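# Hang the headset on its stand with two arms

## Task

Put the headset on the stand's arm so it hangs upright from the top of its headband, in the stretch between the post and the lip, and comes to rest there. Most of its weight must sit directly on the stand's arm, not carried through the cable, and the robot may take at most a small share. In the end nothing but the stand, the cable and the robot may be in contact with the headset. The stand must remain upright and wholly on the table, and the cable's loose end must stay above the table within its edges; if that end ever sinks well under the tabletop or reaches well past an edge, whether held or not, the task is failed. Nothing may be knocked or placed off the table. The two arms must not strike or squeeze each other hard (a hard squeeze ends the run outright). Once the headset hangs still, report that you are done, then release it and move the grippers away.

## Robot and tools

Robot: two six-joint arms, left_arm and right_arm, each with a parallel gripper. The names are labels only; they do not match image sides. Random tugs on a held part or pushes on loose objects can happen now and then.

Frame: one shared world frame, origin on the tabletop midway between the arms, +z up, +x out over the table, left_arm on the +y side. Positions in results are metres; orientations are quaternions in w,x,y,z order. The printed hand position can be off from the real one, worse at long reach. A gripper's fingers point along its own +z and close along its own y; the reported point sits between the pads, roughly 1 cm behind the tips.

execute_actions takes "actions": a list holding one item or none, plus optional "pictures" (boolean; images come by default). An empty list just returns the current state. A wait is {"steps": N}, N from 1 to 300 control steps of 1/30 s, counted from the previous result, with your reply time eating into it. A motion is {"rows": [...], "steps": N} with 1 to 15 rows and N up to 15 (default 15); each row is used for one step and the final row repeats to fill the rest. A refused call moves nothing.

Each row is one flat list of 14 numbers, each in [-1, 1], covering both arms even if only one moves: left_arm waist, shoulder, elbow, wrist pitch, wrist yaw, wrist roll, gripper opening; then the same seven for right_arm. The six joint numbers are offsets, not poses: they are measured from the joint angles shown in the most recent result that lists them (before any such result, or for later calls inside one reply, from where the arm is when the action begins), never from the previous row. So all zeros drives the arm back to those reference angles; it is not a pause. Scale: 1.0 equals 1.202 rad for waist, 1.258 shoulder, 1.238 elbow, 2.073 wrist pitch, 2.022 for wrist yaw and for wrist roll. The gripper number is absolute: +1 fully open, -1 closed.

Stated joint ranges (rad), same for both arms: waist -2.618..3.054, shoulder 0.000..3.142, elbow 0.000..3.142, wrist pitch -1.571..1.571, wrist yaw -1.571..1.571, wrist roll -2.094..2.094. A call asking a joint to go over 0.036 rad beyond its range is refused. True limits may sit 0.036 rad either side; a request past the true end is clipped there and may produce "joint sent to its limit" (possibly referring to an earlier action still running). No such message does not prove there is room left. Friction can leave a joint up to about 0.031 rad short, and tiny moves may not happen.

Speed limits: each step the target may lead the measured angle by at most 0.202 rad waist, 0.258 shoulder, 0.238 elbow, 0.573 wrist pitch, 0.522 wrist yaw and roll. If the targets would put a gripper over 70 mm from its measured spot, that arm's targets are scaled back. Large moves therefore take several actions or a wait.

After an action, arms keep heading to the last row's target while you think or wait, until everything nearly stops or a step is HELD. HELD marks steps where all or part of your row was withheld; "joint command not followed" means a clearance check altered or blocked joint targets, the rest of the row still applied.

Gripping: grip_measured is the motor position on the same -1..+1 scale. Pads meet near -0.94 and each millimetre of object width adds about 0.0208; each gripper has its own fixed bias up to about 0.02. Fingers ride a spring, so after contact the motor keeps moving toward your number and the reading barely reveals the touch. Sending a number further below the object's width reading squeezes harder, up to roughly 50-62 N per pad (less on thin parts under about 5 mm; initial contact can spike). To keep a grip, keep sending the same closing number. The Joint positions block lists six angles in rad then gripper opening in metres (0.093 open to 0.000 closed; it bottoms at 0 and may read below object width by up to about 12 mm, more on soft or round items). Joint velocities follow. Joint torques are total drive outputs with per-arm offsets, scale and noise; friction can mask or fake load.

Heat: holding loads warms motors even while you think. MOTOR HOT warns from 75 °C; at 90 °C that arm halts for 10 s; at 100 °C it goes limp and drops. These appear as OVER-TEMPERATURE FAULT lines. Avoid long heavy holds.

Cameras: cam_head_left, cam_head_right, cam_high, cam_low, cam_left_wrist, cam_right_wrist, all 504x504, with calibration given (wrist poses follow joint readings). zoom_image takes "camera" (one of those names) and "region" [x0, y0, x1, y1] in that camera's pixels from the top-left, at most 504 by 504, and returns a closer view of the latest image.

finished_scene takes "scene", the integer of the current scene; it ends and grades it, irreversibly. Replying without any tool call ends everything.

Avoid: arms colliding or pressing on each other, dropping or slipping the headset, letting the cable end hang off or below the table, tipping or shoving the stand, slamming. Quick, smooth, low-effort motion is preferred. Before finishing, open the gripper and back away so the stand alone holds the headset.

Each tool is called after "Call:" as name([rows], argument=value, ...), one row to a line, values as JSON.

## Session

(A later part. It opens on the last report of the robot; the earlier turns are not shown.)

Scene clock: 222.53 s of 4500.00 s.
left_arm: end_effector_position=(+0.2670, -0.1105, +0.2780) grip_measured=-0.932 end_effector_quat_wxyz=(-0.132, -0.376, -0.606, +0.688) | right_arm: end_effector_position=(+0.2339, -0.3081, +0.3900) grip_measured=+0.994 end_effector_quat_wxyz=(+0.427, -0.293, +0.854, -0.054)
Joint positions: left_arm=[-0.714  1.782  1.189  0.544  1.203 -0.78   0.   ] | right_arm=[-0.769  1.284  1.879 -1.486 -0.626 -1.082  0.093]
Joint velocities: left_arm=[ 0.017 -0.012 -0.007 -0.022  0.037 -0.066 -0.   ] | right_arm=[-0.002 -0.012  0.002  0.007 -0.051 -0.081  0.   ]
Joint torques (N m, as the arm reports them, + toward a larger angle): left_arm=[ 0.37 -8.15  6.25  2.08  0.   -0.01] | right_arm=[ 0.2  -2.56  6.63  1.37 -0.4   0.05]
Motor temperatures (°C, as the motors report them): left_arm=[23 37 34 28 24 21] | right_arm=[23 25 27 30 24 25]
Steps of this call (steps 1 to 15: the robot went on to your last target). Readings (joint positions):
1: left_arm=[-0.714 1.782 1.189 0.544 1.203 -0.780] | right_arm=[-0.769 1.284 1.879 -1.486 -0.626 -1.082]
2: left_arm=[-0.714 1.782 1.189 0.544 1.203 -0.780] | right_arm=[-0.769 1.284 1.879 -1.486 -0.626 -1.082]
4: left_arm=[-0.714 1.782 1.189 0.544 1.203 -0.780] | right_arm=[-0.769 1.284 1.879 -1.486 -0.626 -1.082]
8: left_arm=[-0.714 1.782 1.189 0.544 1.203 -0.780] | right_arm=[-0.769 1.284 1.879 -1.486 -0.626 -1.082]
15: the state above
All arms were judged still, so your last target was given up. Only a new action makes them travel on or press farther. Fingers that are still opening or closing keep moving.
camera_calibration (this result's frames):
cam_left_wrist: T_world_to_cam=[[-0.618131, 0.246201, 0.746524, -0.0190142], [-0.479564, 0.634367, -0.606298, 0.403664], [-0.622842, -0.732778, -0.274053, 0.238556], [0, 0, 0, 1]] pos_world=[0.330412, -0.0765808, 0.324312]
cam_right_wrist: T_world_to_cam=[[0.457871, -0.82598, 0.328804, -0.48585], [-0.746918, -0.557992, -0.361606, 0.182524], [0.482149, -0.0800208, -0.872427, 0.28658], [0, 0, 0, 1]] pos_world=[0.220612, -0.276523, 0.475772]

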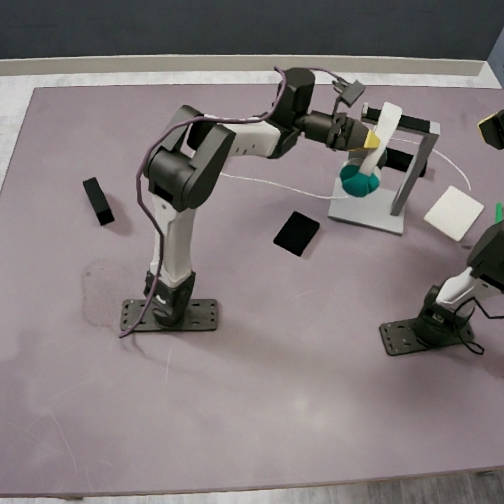

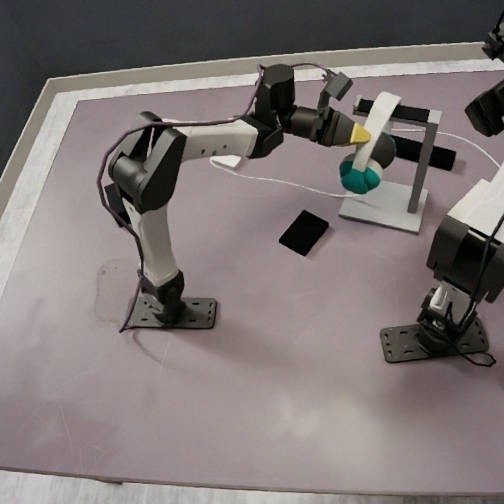

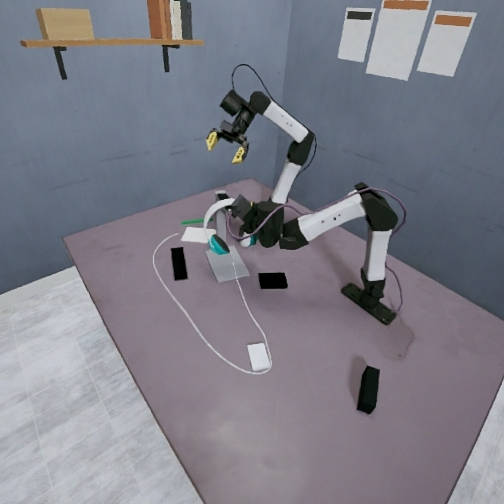

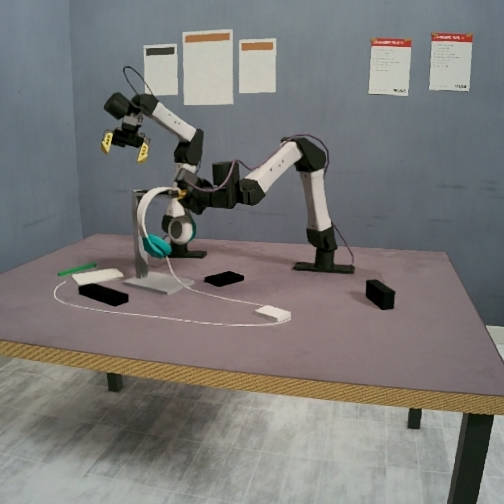

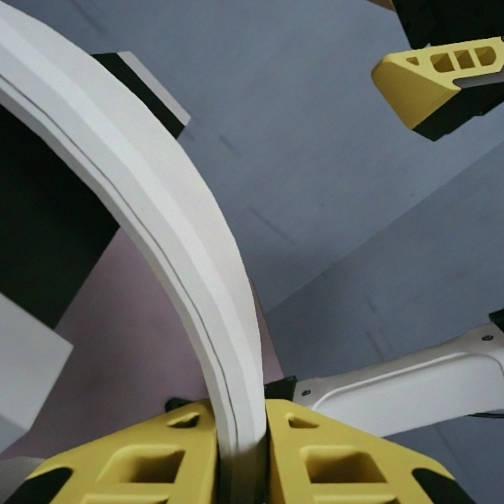

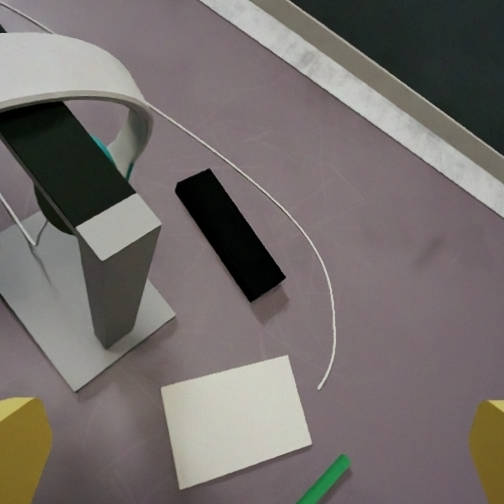

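Call:
execute_actions([
  {"rows": [[0, 0, 0, 0.01, 0, 0, -0.2, 0, 0, 0, 0, 0, 0, 1]], "steps": 15},
], pictures=false)

Call:
execute_actions([
  {"steps": 20},
])

Scene clock: 225.43 s of 4500.00 s.
left_arm: end_effector_position=(+0.2670, -0.1105, +0.2788) grip_measured=-0.202 end_effector_quat_wxyz=(-0.134, -0.377, -0.604, +0.689) | right_arm: end_effector_position=(+0.2339, -0.3081, +0.3900) grip_measured=+0.994 end_effector_quat_wxyz=(+0.427, -0.293, +0.854, -0.054)
Joint positions: left_arm=[-0.714  1.782  1.189  0.55   1.203 -0.78   0.035] | right_arm=[-0.769  1.284  1.879 -1.486 -0.626 -1.082  0.093]
Joint velocities: left_arm=[ 0.022 -0.007 -0.007 -0.051  0.022 -0.037 -0.   ] | right_arm=[ 0.002  0.012 -0.007  0.007  0.066 -0.007  0.001]
Joint torques (N m, as the arm reports them, + toward a larger angle): left_arm=[ 0.36 -7.93  6.82  1.85 -0.04  0.  ] | right_arm=[ 0.3  -2.58  6.7   1.36 -0.41  0.02]
Motor temperatures (°C, as the motors report them): left_arm=[23 37 34 28 24 21] | right_arm=[23 25 27 30 24 25]
Steps of this call (steps 1 to 72: nothing new was sent; steps 73 to 87: all 15 steps of this action). Readings (joint positions):
73: left_arm=[-0.714 1.782 1.189 0.544 1.203 -0.780] | right_arm=[-0.769 1.284 1.879 -1.486 -0.626 -1.082]
74: left_arm=[-0.714 1.782 1.189 0.544 1.203 -0.780] | right_arm=[-0.769 1.284 1.879 -1.486 -0.626 -1.082]
76: left_arm=[-0.714 1.782 1.189 0.548 1.203 -0.780] | right_arm=[-0.769 1.284 1.879 -1.486 -0.626 -1.082]
80: left_arm=[-0.714 1.782 1.189 0.549 1.203 -0.780] | right_arm=[-0.769 1.284 1.879 -1.486 -0.626 -1.082]
87: the state above

Scene clock: 226.10 s of 4500.00 s.
left_arm: end_effector_position=(+0.2670, -0.1105, +0.2789) grip_measured=-0.202 end_effector_quat_wxyz=(-0.134, -0.378, -0.604, +0.689) | right_arm: end_effector_position=(+0.2339, -0.3081, +0.3900) grip_measured=+0.994 end_effector_quat_wxyz=(+0.427, -0.293, +0.854, -0.054)
Joint positions: left_arm=[-0.714  1.782  1.189  0.55   1.203 -0.78   0.035] | right_arm=[-0.769  1.284  1.879 -1.486 -0.626 -1.082  0.093]
Joint velocities: left_arm=[ 0.007 -0.012 -0.012  0.007  0.022 -0.007 -0.001] | right_arm=[ 0.002 -0.007 -0.002 -0.022 -0.037  0.022 -0.001]
Joint torques (N m, as the arm reports them, + toward a larger angle): left_arm=[ 0.37 -7.9   6.85  1.83 -0.04 -0.01] | right_arm=[ 0.27 -2.63  6.73  1.36 -0.41  0.04]
Motor temperatures (°C, as the motors report them): left_arm=[23 37 34 28 24 21] | right_arm=[23 25 27 30 24 25]
Steps of this call (steps 1 to 15: the robot went on to your last target; steps 16 to 20: nothing new was sent). Readings (joint positions):
1: left_arm=[-0.714 1.782 1.189 0.550 1.203 -0.780] | right_arm=[-0.769 1.284 1.879 -1.486 -0.626 -1.082]
2: left_arm=[-0.714 1.782 1.189 0.550 1.203 -0.780] | right_arm=[-0.769 1.284 1.879 -1.486 -0.626 -1.082]
4: left_arm=[-0.714 1.782 1.189 0.550 1.203 -0.780] | right_arm=[-0.769 1.284 1.879 -1.486 -0.626 -1.082]
8: left_arm=[-0.714 1.782 1.189 0.550 1.203 -0.780] | right_arm=[-0.769 1.284 1.879 -1.486 -0.626 -1.082]
20: the state above
All arms were judged still, so your last target was given up. Only a new action makes them travel on or press farther. Fingers that are still opening or closing keep moving.
camera_calibration (this result's frames):
cam_left_wrist: T_world_to_cam=[[-0.621928, 0.249624, 0.742222, -0.0170854], [-0.476459, 0.631567, -0.611646, 0.404609], [-0.621445, -0.734037, -0.273853, 0.23824], [0, 0, 0, 1]] pos_world=[0.330207, -0.0763956, 0.325402]
cam_right_wrist: T_world_to_cam=[[0.457871, -0.82598, 0.328804, -0.48585], [-0.746918, -0.557992, -0.361606, 0.182524], [0.482149, -0.0800208, -0.872427, 0.28658], [0, 0, 0, 1]] pos_world=[0.220612, -0.276523, 0.475772]

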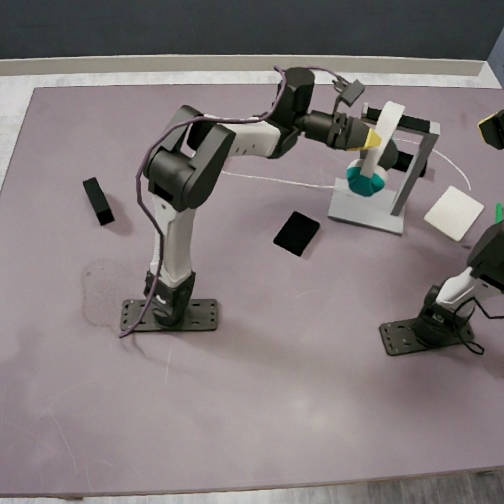

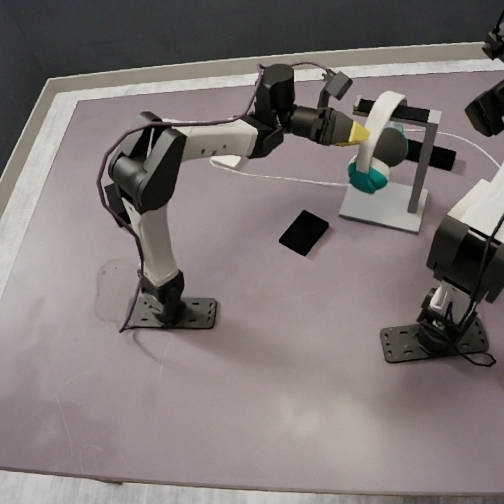

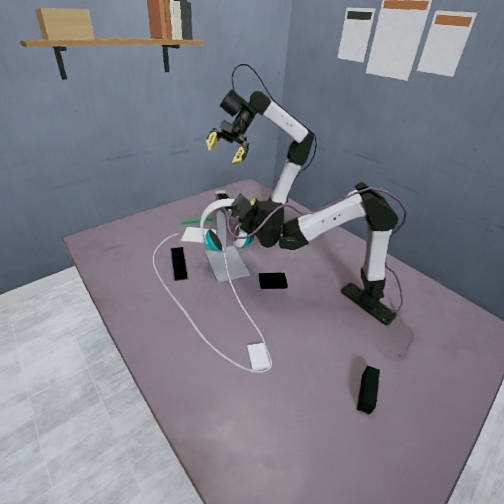

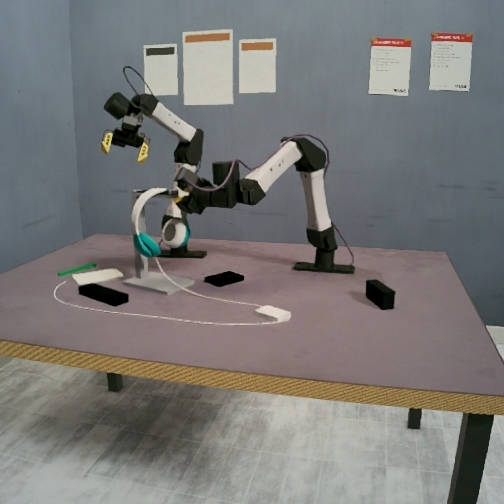

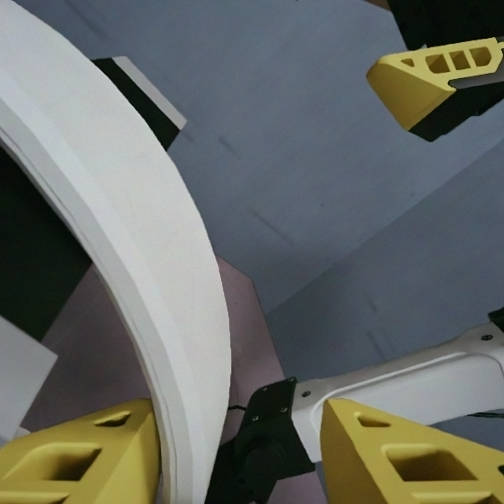

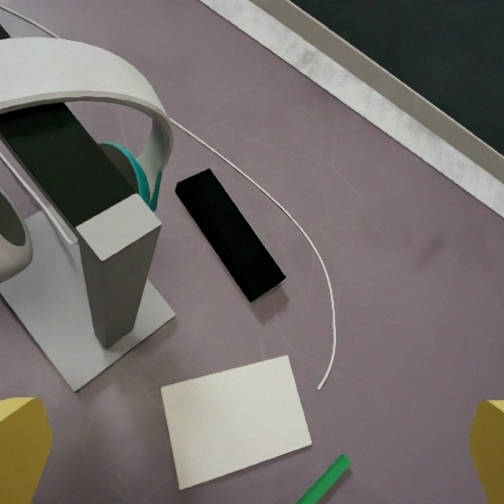

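Call:
execute_actions([
  {"rows": [[0, 0, 0, 0.01, 0, 0, 0.4, 0, 0, 0, 0, 0, 0, 1],[0, 0, 0, 0.01, 0, 0, 0.4, 0, 0, 0, 0, 0, 0, 1],[0, 0, 0, 0.01, 0, 0, 0.4, 0, 0, 0, 0, 0, 0, 1],[0, 0, 0, 0.01, 0, 0, 0.4, 0, 0, 0, 0, 0, 0, 1],[0, 0, 0, 0.01, 0, 0, 0.4, 0, 0, 0, 0, 0, 0, 1],[0.019, -0.007, -0.0082, 0.01, 0.0113, 0, 0.4, 0, 0, 0, 0, 0, 0, 1],[0.0381, -0.0139, -0.0165, 0.01, 0.0227, 0, 0.4, 0, 0, 0, 0, 0, 0, 1],[0.0572, -0.0209, -0.0247, 0.01, 0.034, 0, 0.4, 0, 0, 0, 0, 0, 0, 1],[0.0762, -0.0278, -0.033, 0.01, 0.0453, 0, 0.4, 0, 0, 0, 0, 0, 0, 1],[0.0953, -0.0348, -0.0412, 0.01, 0.0567, 0, 0.4, 0, 0, 0, 0, 0, 0, 1],[0.1143, -0.0418, -0.0494, 0.01, 0.068, 0, 0.4, 0, 0, 0, 0, 0, 0, 1],[0.1334, -0.0487, -0.0577, 0.01, 0.0793, 0, 0.4, 0, 0, 0, 0, 0, 0, 1],[0.1524, -0.0557, -0.0659, 0.01, 0.0906, 0, 0.4, 0, 0, 0, 0, 0, 0, 1],[0.1715, -0.0626, -0.0742, 0.01, 0.102, 0, 0.4, 0, 0, 0, 0, 0, 0, 1],[0.1905, -0.0696, -0.0824, 0.01, 0.1133, 0, 0.4, 0, 0, 0, 0, 0, 0, 1]], "steps": 15},
], pictures=false)

Call:
execute_actions([
  {"steps": 25},
])

Scene clock: 236.83 s of 4500.00 s.
left_arm: end_effector_position=(+0.3037, -0.0504, +0.2778) grip_measured=+0.398 end_effector_quat_wxyz=(-0.148, -0.359, -0.614, +0.687) | right_arm: end_effector_position=(+0.2339, -0.3081, +0.3900) grip_measured=+0.994 end_effector_quat_wxyz=(+0.427, -0.293, +0.854, -0.054)
Joint positions: left_arm=[-0.536  1.731  1.124  0.557  1.334 -0.78   0.064] | right_arm=[-0.769  1.284  1.879 -1.486 -0.626 -1.082  0.093]
Joint velocities: left_arm=[ 0.745 -0.266 -0.286  0.037  0.564 -0.007 -0.   ] | right_arm=[-0.007 -0.007  0.002 -0.007  0.051  0.022  0.   ]
Joint torques (N m, as the arm reports them, + toward a larger angle): left_arm=[ 0.66 -8.96  5.41  1.76  0.06  0.  ] | right_arm=[ 0.23 -2.64  6.66  1.37 -0.41  0.04]
Motor temperatures (°C, as the motors report them): left_arm=[23 37 34 28 24 21] | right_arm=[23 25 27 30 24 25]
Steps of this call (steps 1 to 170: nothing new was sent; then 4.57 s passed at rest; steps 171 to 185: all 15 steps of this action). Readings (joint positions):
171: left_arm=[-0.714 1.782 1.189 0.552 1.203 -0.780] | right_arm=[-0.769 1.284 1.879 -1.486 -0.626 -1.082]
172: left_arm=[-0.714 1.782 1.189 0.553 1.203 -0.780] | right_arm=[-0.769 1.284 1.879 -1.486 -0.626 -1.082]
174: left_arm=[-0.714 1.782 1.189 0.555 1.203 -0.780] | right_arm=[-0.769 1.284 1.879 -1.486 -0.626 -1.082]
178: left_arm=[-0.703 1.781 1.188 0.557 1.220 -0.780] | right_arm=[-0.769 1.284 1.879 -1.486 -0.626 -1.082]
185: the state above

Scene clock: 237.67 s of 4500.00 s.
left_arm: end_effector_position=(+0.3046, -0.0287, +0.2809) grip_measured=+0.398 end_effector_quat_wxyz=(-0.139, -0.370, -0.605, +0.691) | right_arm: end_effector_position=(+0.2339, -0.3081, +0.3900) grip_measured=+0.994 end_effector_quat_wxyz=(+0.427, -0.293, +0.854, -0.054)
Joint positions: left_arm=[-0.481  1.711  1.108  0.558  1.421 -0.78   0.064] | right_arm=[-0.769  1.284  1.879 -1.486 -0.626 -1.082  0.093]
Joint velocities: left_arm=[ 0.007  0.002  0.002  0.007 -0.007  0.007  0.001] | right_arm=[-0.002 -0.007 -0.007 -0.066 -0.022  0.007 -0.001]
Joint torques (N m, as the arm reports them, + toward a larger angle): left_arm=[ 0.05 -8.44  5.22  1.66  0.05  0.  ] | right_arm=[ 0.45 -2.57  6.7   1.37 -0.43  0.03]
Motor temperatures (°C, as the motors report them): left_arm=[23 37 34 28 24 21] | right_arm=[23 25 27 30 24 25]
Steps of this call (steps 1 to 25: the robot went on to your last target). Readings (joint positions):
1: left_arm=[-0.512 1.723 1.115 0.557 1.351 -0.780] | right_arm=[-0.769 1.284 1.879 -1.486 -0.626 -1.082]
2: left_arm=[-0.494 1.717 1.110 0.557 1.365 -0.780] | right_arm=[-0.769 1.284 1.879 -1.486 -0.626 -1.082]
4: left_arm=[-0.481 1.712 1.108 0.558 1.383 -0.780] | right_arm=[-0.769 1.284 1.879 -1.486 -0.626 -1.082]
8: left_arm=[-0.481 1.711 1.108 0.558 1.406 -0.780] | right_arm=[-0.769 1.284 1.879 -1.486 -0.626 -1.082]
25: the state above
camera_calibration (this result's frames):
cam_left_wrist: T_world_to_cam=[[-0.620057, 0.244635, 0.745441, -0.0172048], [-0.490819, 0.620294, -0.611827, 0.376167], [-0.612066, -0.745245, -0.264546, 0.316374], [0, 0, 0, 1]] pos_world=[0.367604, 0.00665095, 0.32667]
cam_right_wrist: T_world_to_cam=[[0.457871, -0.82598, 0.328804, -0.48585], [-0.746918, -0.557992, -0.361606, 0.182524], [0.482149, -0.0800208, -0.872427, 0.28658], [0, 0, 0, 1]] pos_world=[0.220612, -0.276523, 0.475772]

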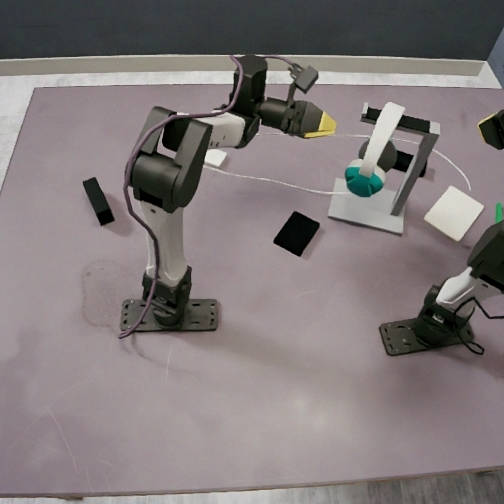

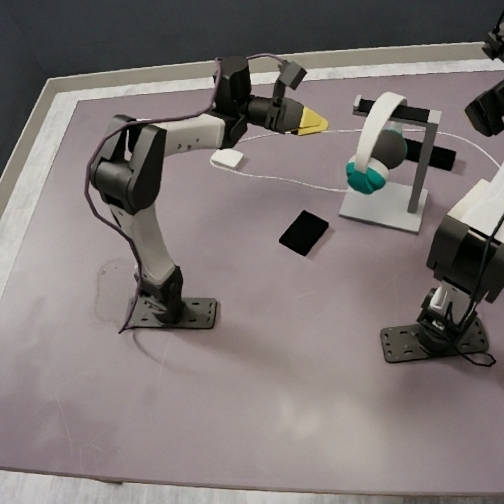

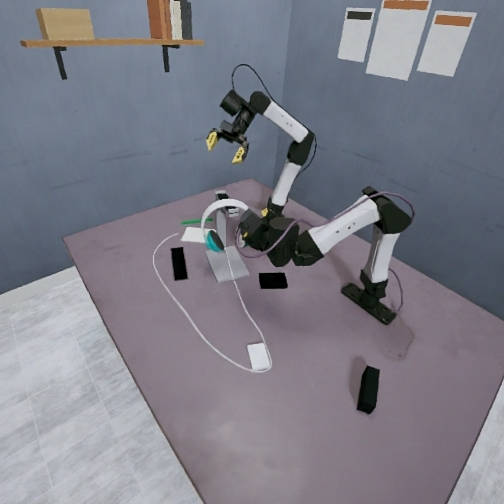

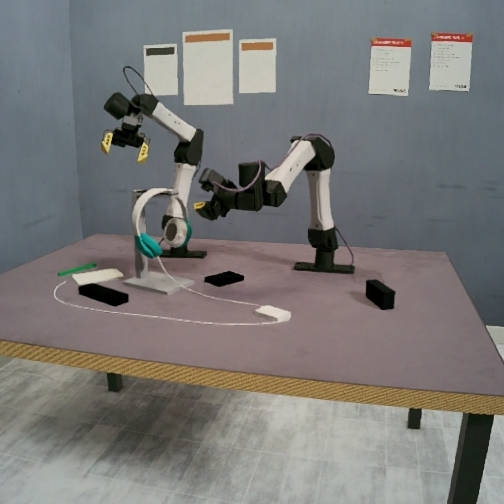

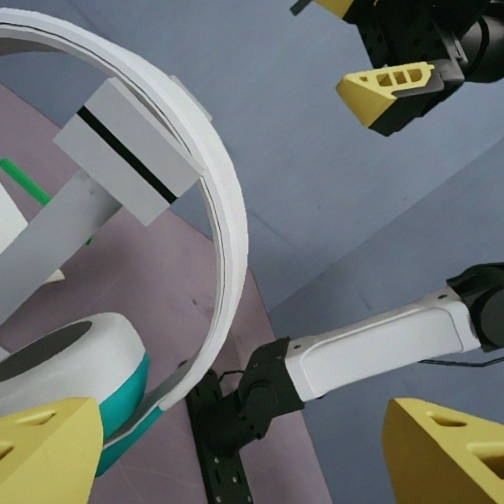

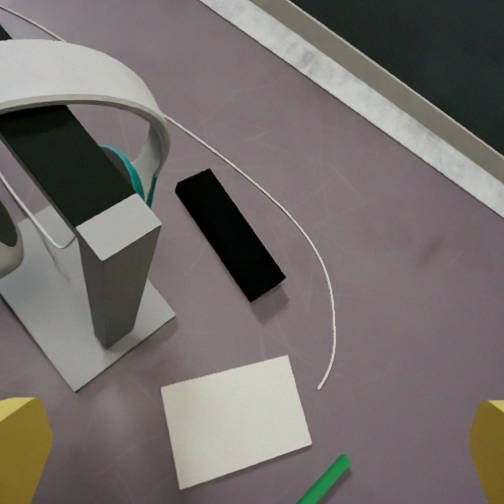

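Call:
execute_actions([
  {"rows": [[0.3, 0, 0, 0.01, 0, 0, 0.4, 0, 0, 0, 0, 0, 0, 1]], "steps": 15},
], pictures=false)

Call:
execute_actions([
  {"steps": 45},
])

Call:
zoom_image(camera="cam_low", region=[100, 150, 260, 300])

Call:
zoom_image(camera="cam_high", region=[160, 160, 300, 300])

Scene clock: 241.60 s of 4500.00 s.
left_arm: end_effector_position=(+0.4087, +0.0902, +0.2814) grip_measured=+0.398 end_effector_quat_wxyz=(+0.267, +0.252, +0.663, -0.652) | right_arm: end_effector_position=(+0.2339, -0.3081, +0.3900) grip_measured=+0.994 end_effector_quat_wxyz=(+0.427, -0.293, +0.854, -0.054)
Joint positions: left_arm=[-0.108  1.711  1.108  0.564  1.417 -0.78   0.064] | right_arm=[-0.769  1.284  1.879 -1.486 -0.626 -1.082  0.093]
Joint velocities: left_arm=[-0.051 -0.017  0.002 -0.051  0.051  0.037  0.   ] | right_arm=[-0.007  0.007 -0.012  0.051 -0.022 -0.066 -0.   ]
Joint torques (N m, as the arm reports them, + toward a larger angle): left_arm=[-0.18 -7.2   6.67  1.68  0.   -0.01] | right_arm=[ 0.33 -2.47  6.71  1.38 -0.44  0.05]
Motor temperatures (°C, as the motors report them): left_arm=[23 37 34 28 24 21] | right_arm=[23 25 27 30 24 25]
Steps of this call (steps 1 to 15: the robot went on to your last target; steps 16 to 90: nothing new was sent; then 0.43 s passed at rest; steps 91 to 105: all 15 steps of this action). Readings (joint positions):
91: left_arm=[-0.467 1.711 1.108 0.559 1.424 -0.780] | right_arm=[-0.769 1.284 1.879 -1.486 -0.626 -1.082]
92: left_arm=[-0.436 1.711 1.108 0.560 1.427 -0.780] | right_arm=[-0.769 1.284 1.879 -1.486 -0.626 -1.082]
94: left_arm=[-0.332 1.711 1.108 0.560 1.427 -0.780] | right_arm=[-0.769 1.284 1.879 -1.486 -0.626 -1.082]
98: left_arm=[-0.123 1.711 1.108 0.561 1.420 -0.780] | right_arm=[-0.769 1.284 1.879 -1.486 -0.626 -1.082]
105: the state above

Scene clock: 243.10 s of 4500.00 s.
left_arm: end_effector_position=(+0.4084, +0.0898, +0.2815) grip_measured=+0.398 end_effector_quat_wxyz=(+0.267, +0.252, +0.663, -0.652) | right_arm: end_effector_position=(+0.2339, -0.3081, +0.3900) grip_measured=+0.994 end_effector_quat_wxyz=(+0.427, -0.293, +0.854, -0.054)
Joint positions: left_arm=[-0.109  1.711  1.108  0.565  1.417 -0.78   0.064] | right_arm=[-0.769  1.284  1.879 -1.486 -0.626 -1.082  0.093]
Joint velocities: left_arm=[ 0.012  0.002 -0.017 -0.037  0.051 -0.037  0.   ] | right_arm=[ 0.002 -0.017 -0.002 -0.022 -0.022  0.081  0.001]
Joint torques (N m, as the arm reports them, + toward a larger angle): left_arm=[-0.29 -7.2   6.67  1.68 -0.01 -0.01] | right_arm=[ 0.28 -2.61  6.67  1.39 -0.4   0.03]
Motor temperatures (°C, as the motors report them): left_arm=[23 37 34 28 24 21] | right_arm=[23 25 27 30 24 25]
Steps of this call (steps 1 to 15: the robot went on to your last target; steps 16 to 45: nothing new was sent). Readings (joint positions):
1: left_arm=[-0.109 1.711 1.108 0.564 1.417 -0.780] | right_arm=[-0.769 1.284 1.879 -1.486 -0.626 -1.082]
2: left_arm=[-0.109 1.711 1.108 0.565 1.417 -0.780] | right_arm=[-0.769 1.284 1.879 -1.486 -0.626 -1.082]
4: left_arm=[-0.109 1.711 1.108 0.565 1.417 -0.780] | right_arm=[-0.769 1.284 1.879 -1.486 -0.626 -1.082]
8: left_arm=[-0.109 1.711 1.108 0.565 1.417 -0.780] | right_arm=[-0.769 1.284 1.879 -1.486 -0.626 -1.082]
45: the state above
All arms were judged still, so your last target was given up. Only a new action makes them travel on or press farther. Fingers that are still opening or closing keep moving.
camera_calibration (this result's frames):
cam_left_wrist: T_world_to_cam=[[-0.671368, 0.00102536, 0.741124, 0.0617489], [-0.679939, 0.397016, -0.616491, 0.452578], [-0.29487, -0.917811, -0.265847, 0.354707], [0, 0, 0, 1]] pos_world=[0.453774, 0.14581, 0.327544]
cam_right_wrist: T_world_to_cam=[[0.457871, -0.82598, 0.328804, -0.48585], [-0.746918, -0.557992, -0.361606, 0.182524], [0.482149, -0.0800208, -0.872427, 0.28658], [0, 0, 0, 1]] pos_world=[0.220612, -0.276523, 0.475772]

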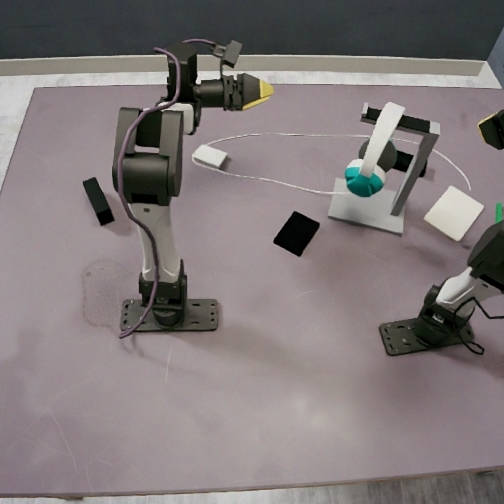

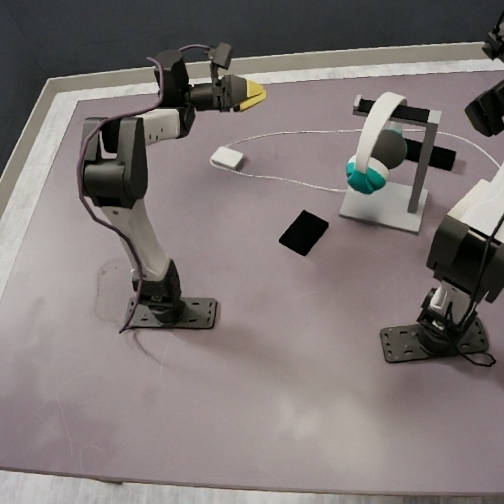

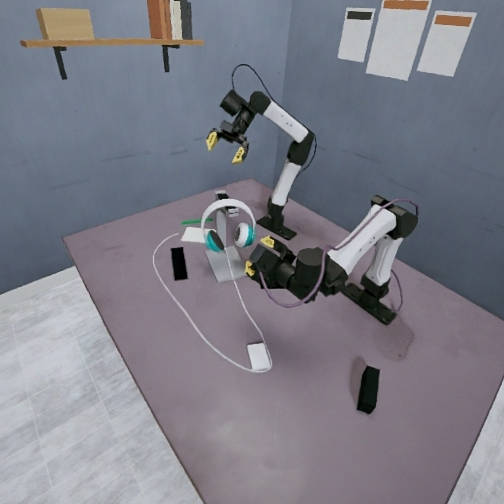

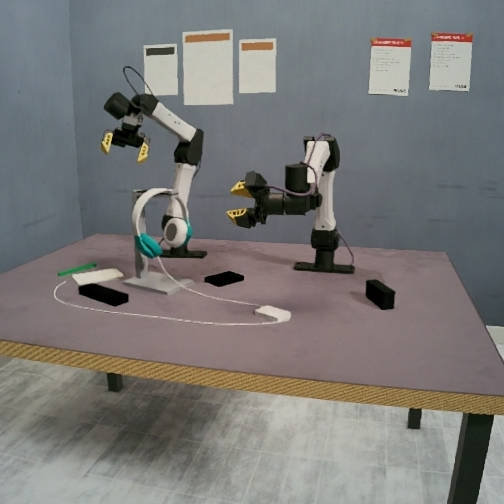

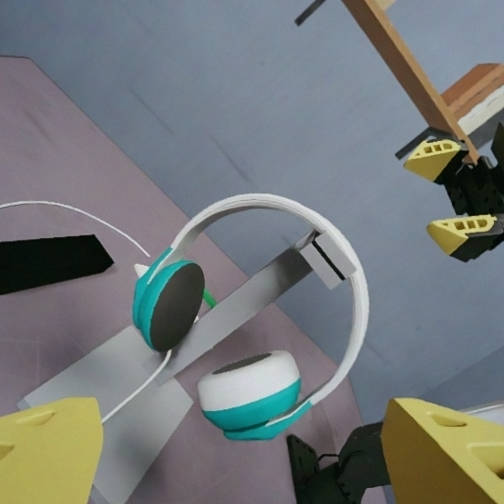

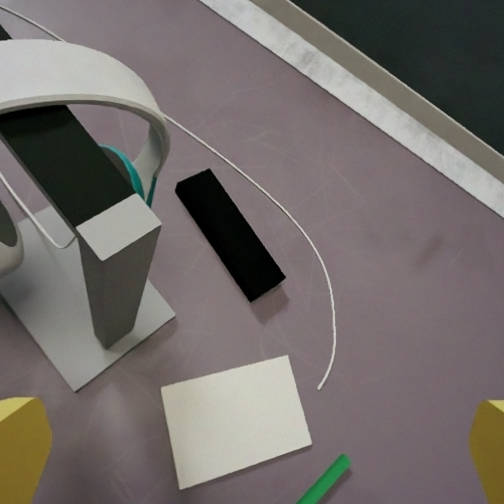

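Region (100, 150, 260, 300) of cam_low's 504x504 image, scaled by 3.150, with more detail than that image has; it fills the top 472 rows of this view, and the rest is white.

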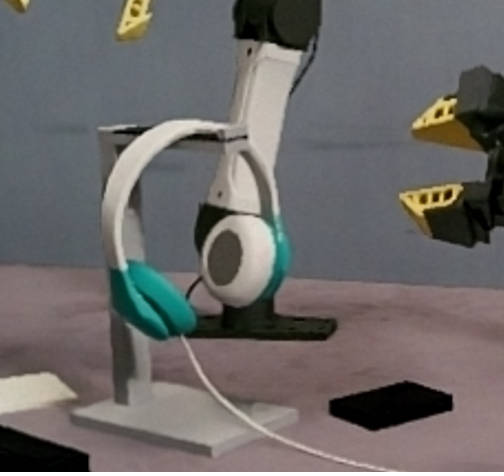

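Region (160, 160, 300, 300) of cam_high's 504x504 image, scaled by 3.600, with more detail than that image has.

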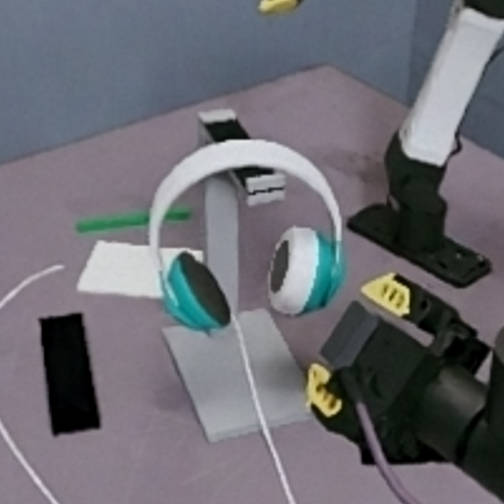

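The headset is hanging upright on the stand's arm, between the post and the lip, and the arm is clear of it. I'm ending scene 1.

Call:
finished_scene(scene=1)

The scene is finished: the task was done.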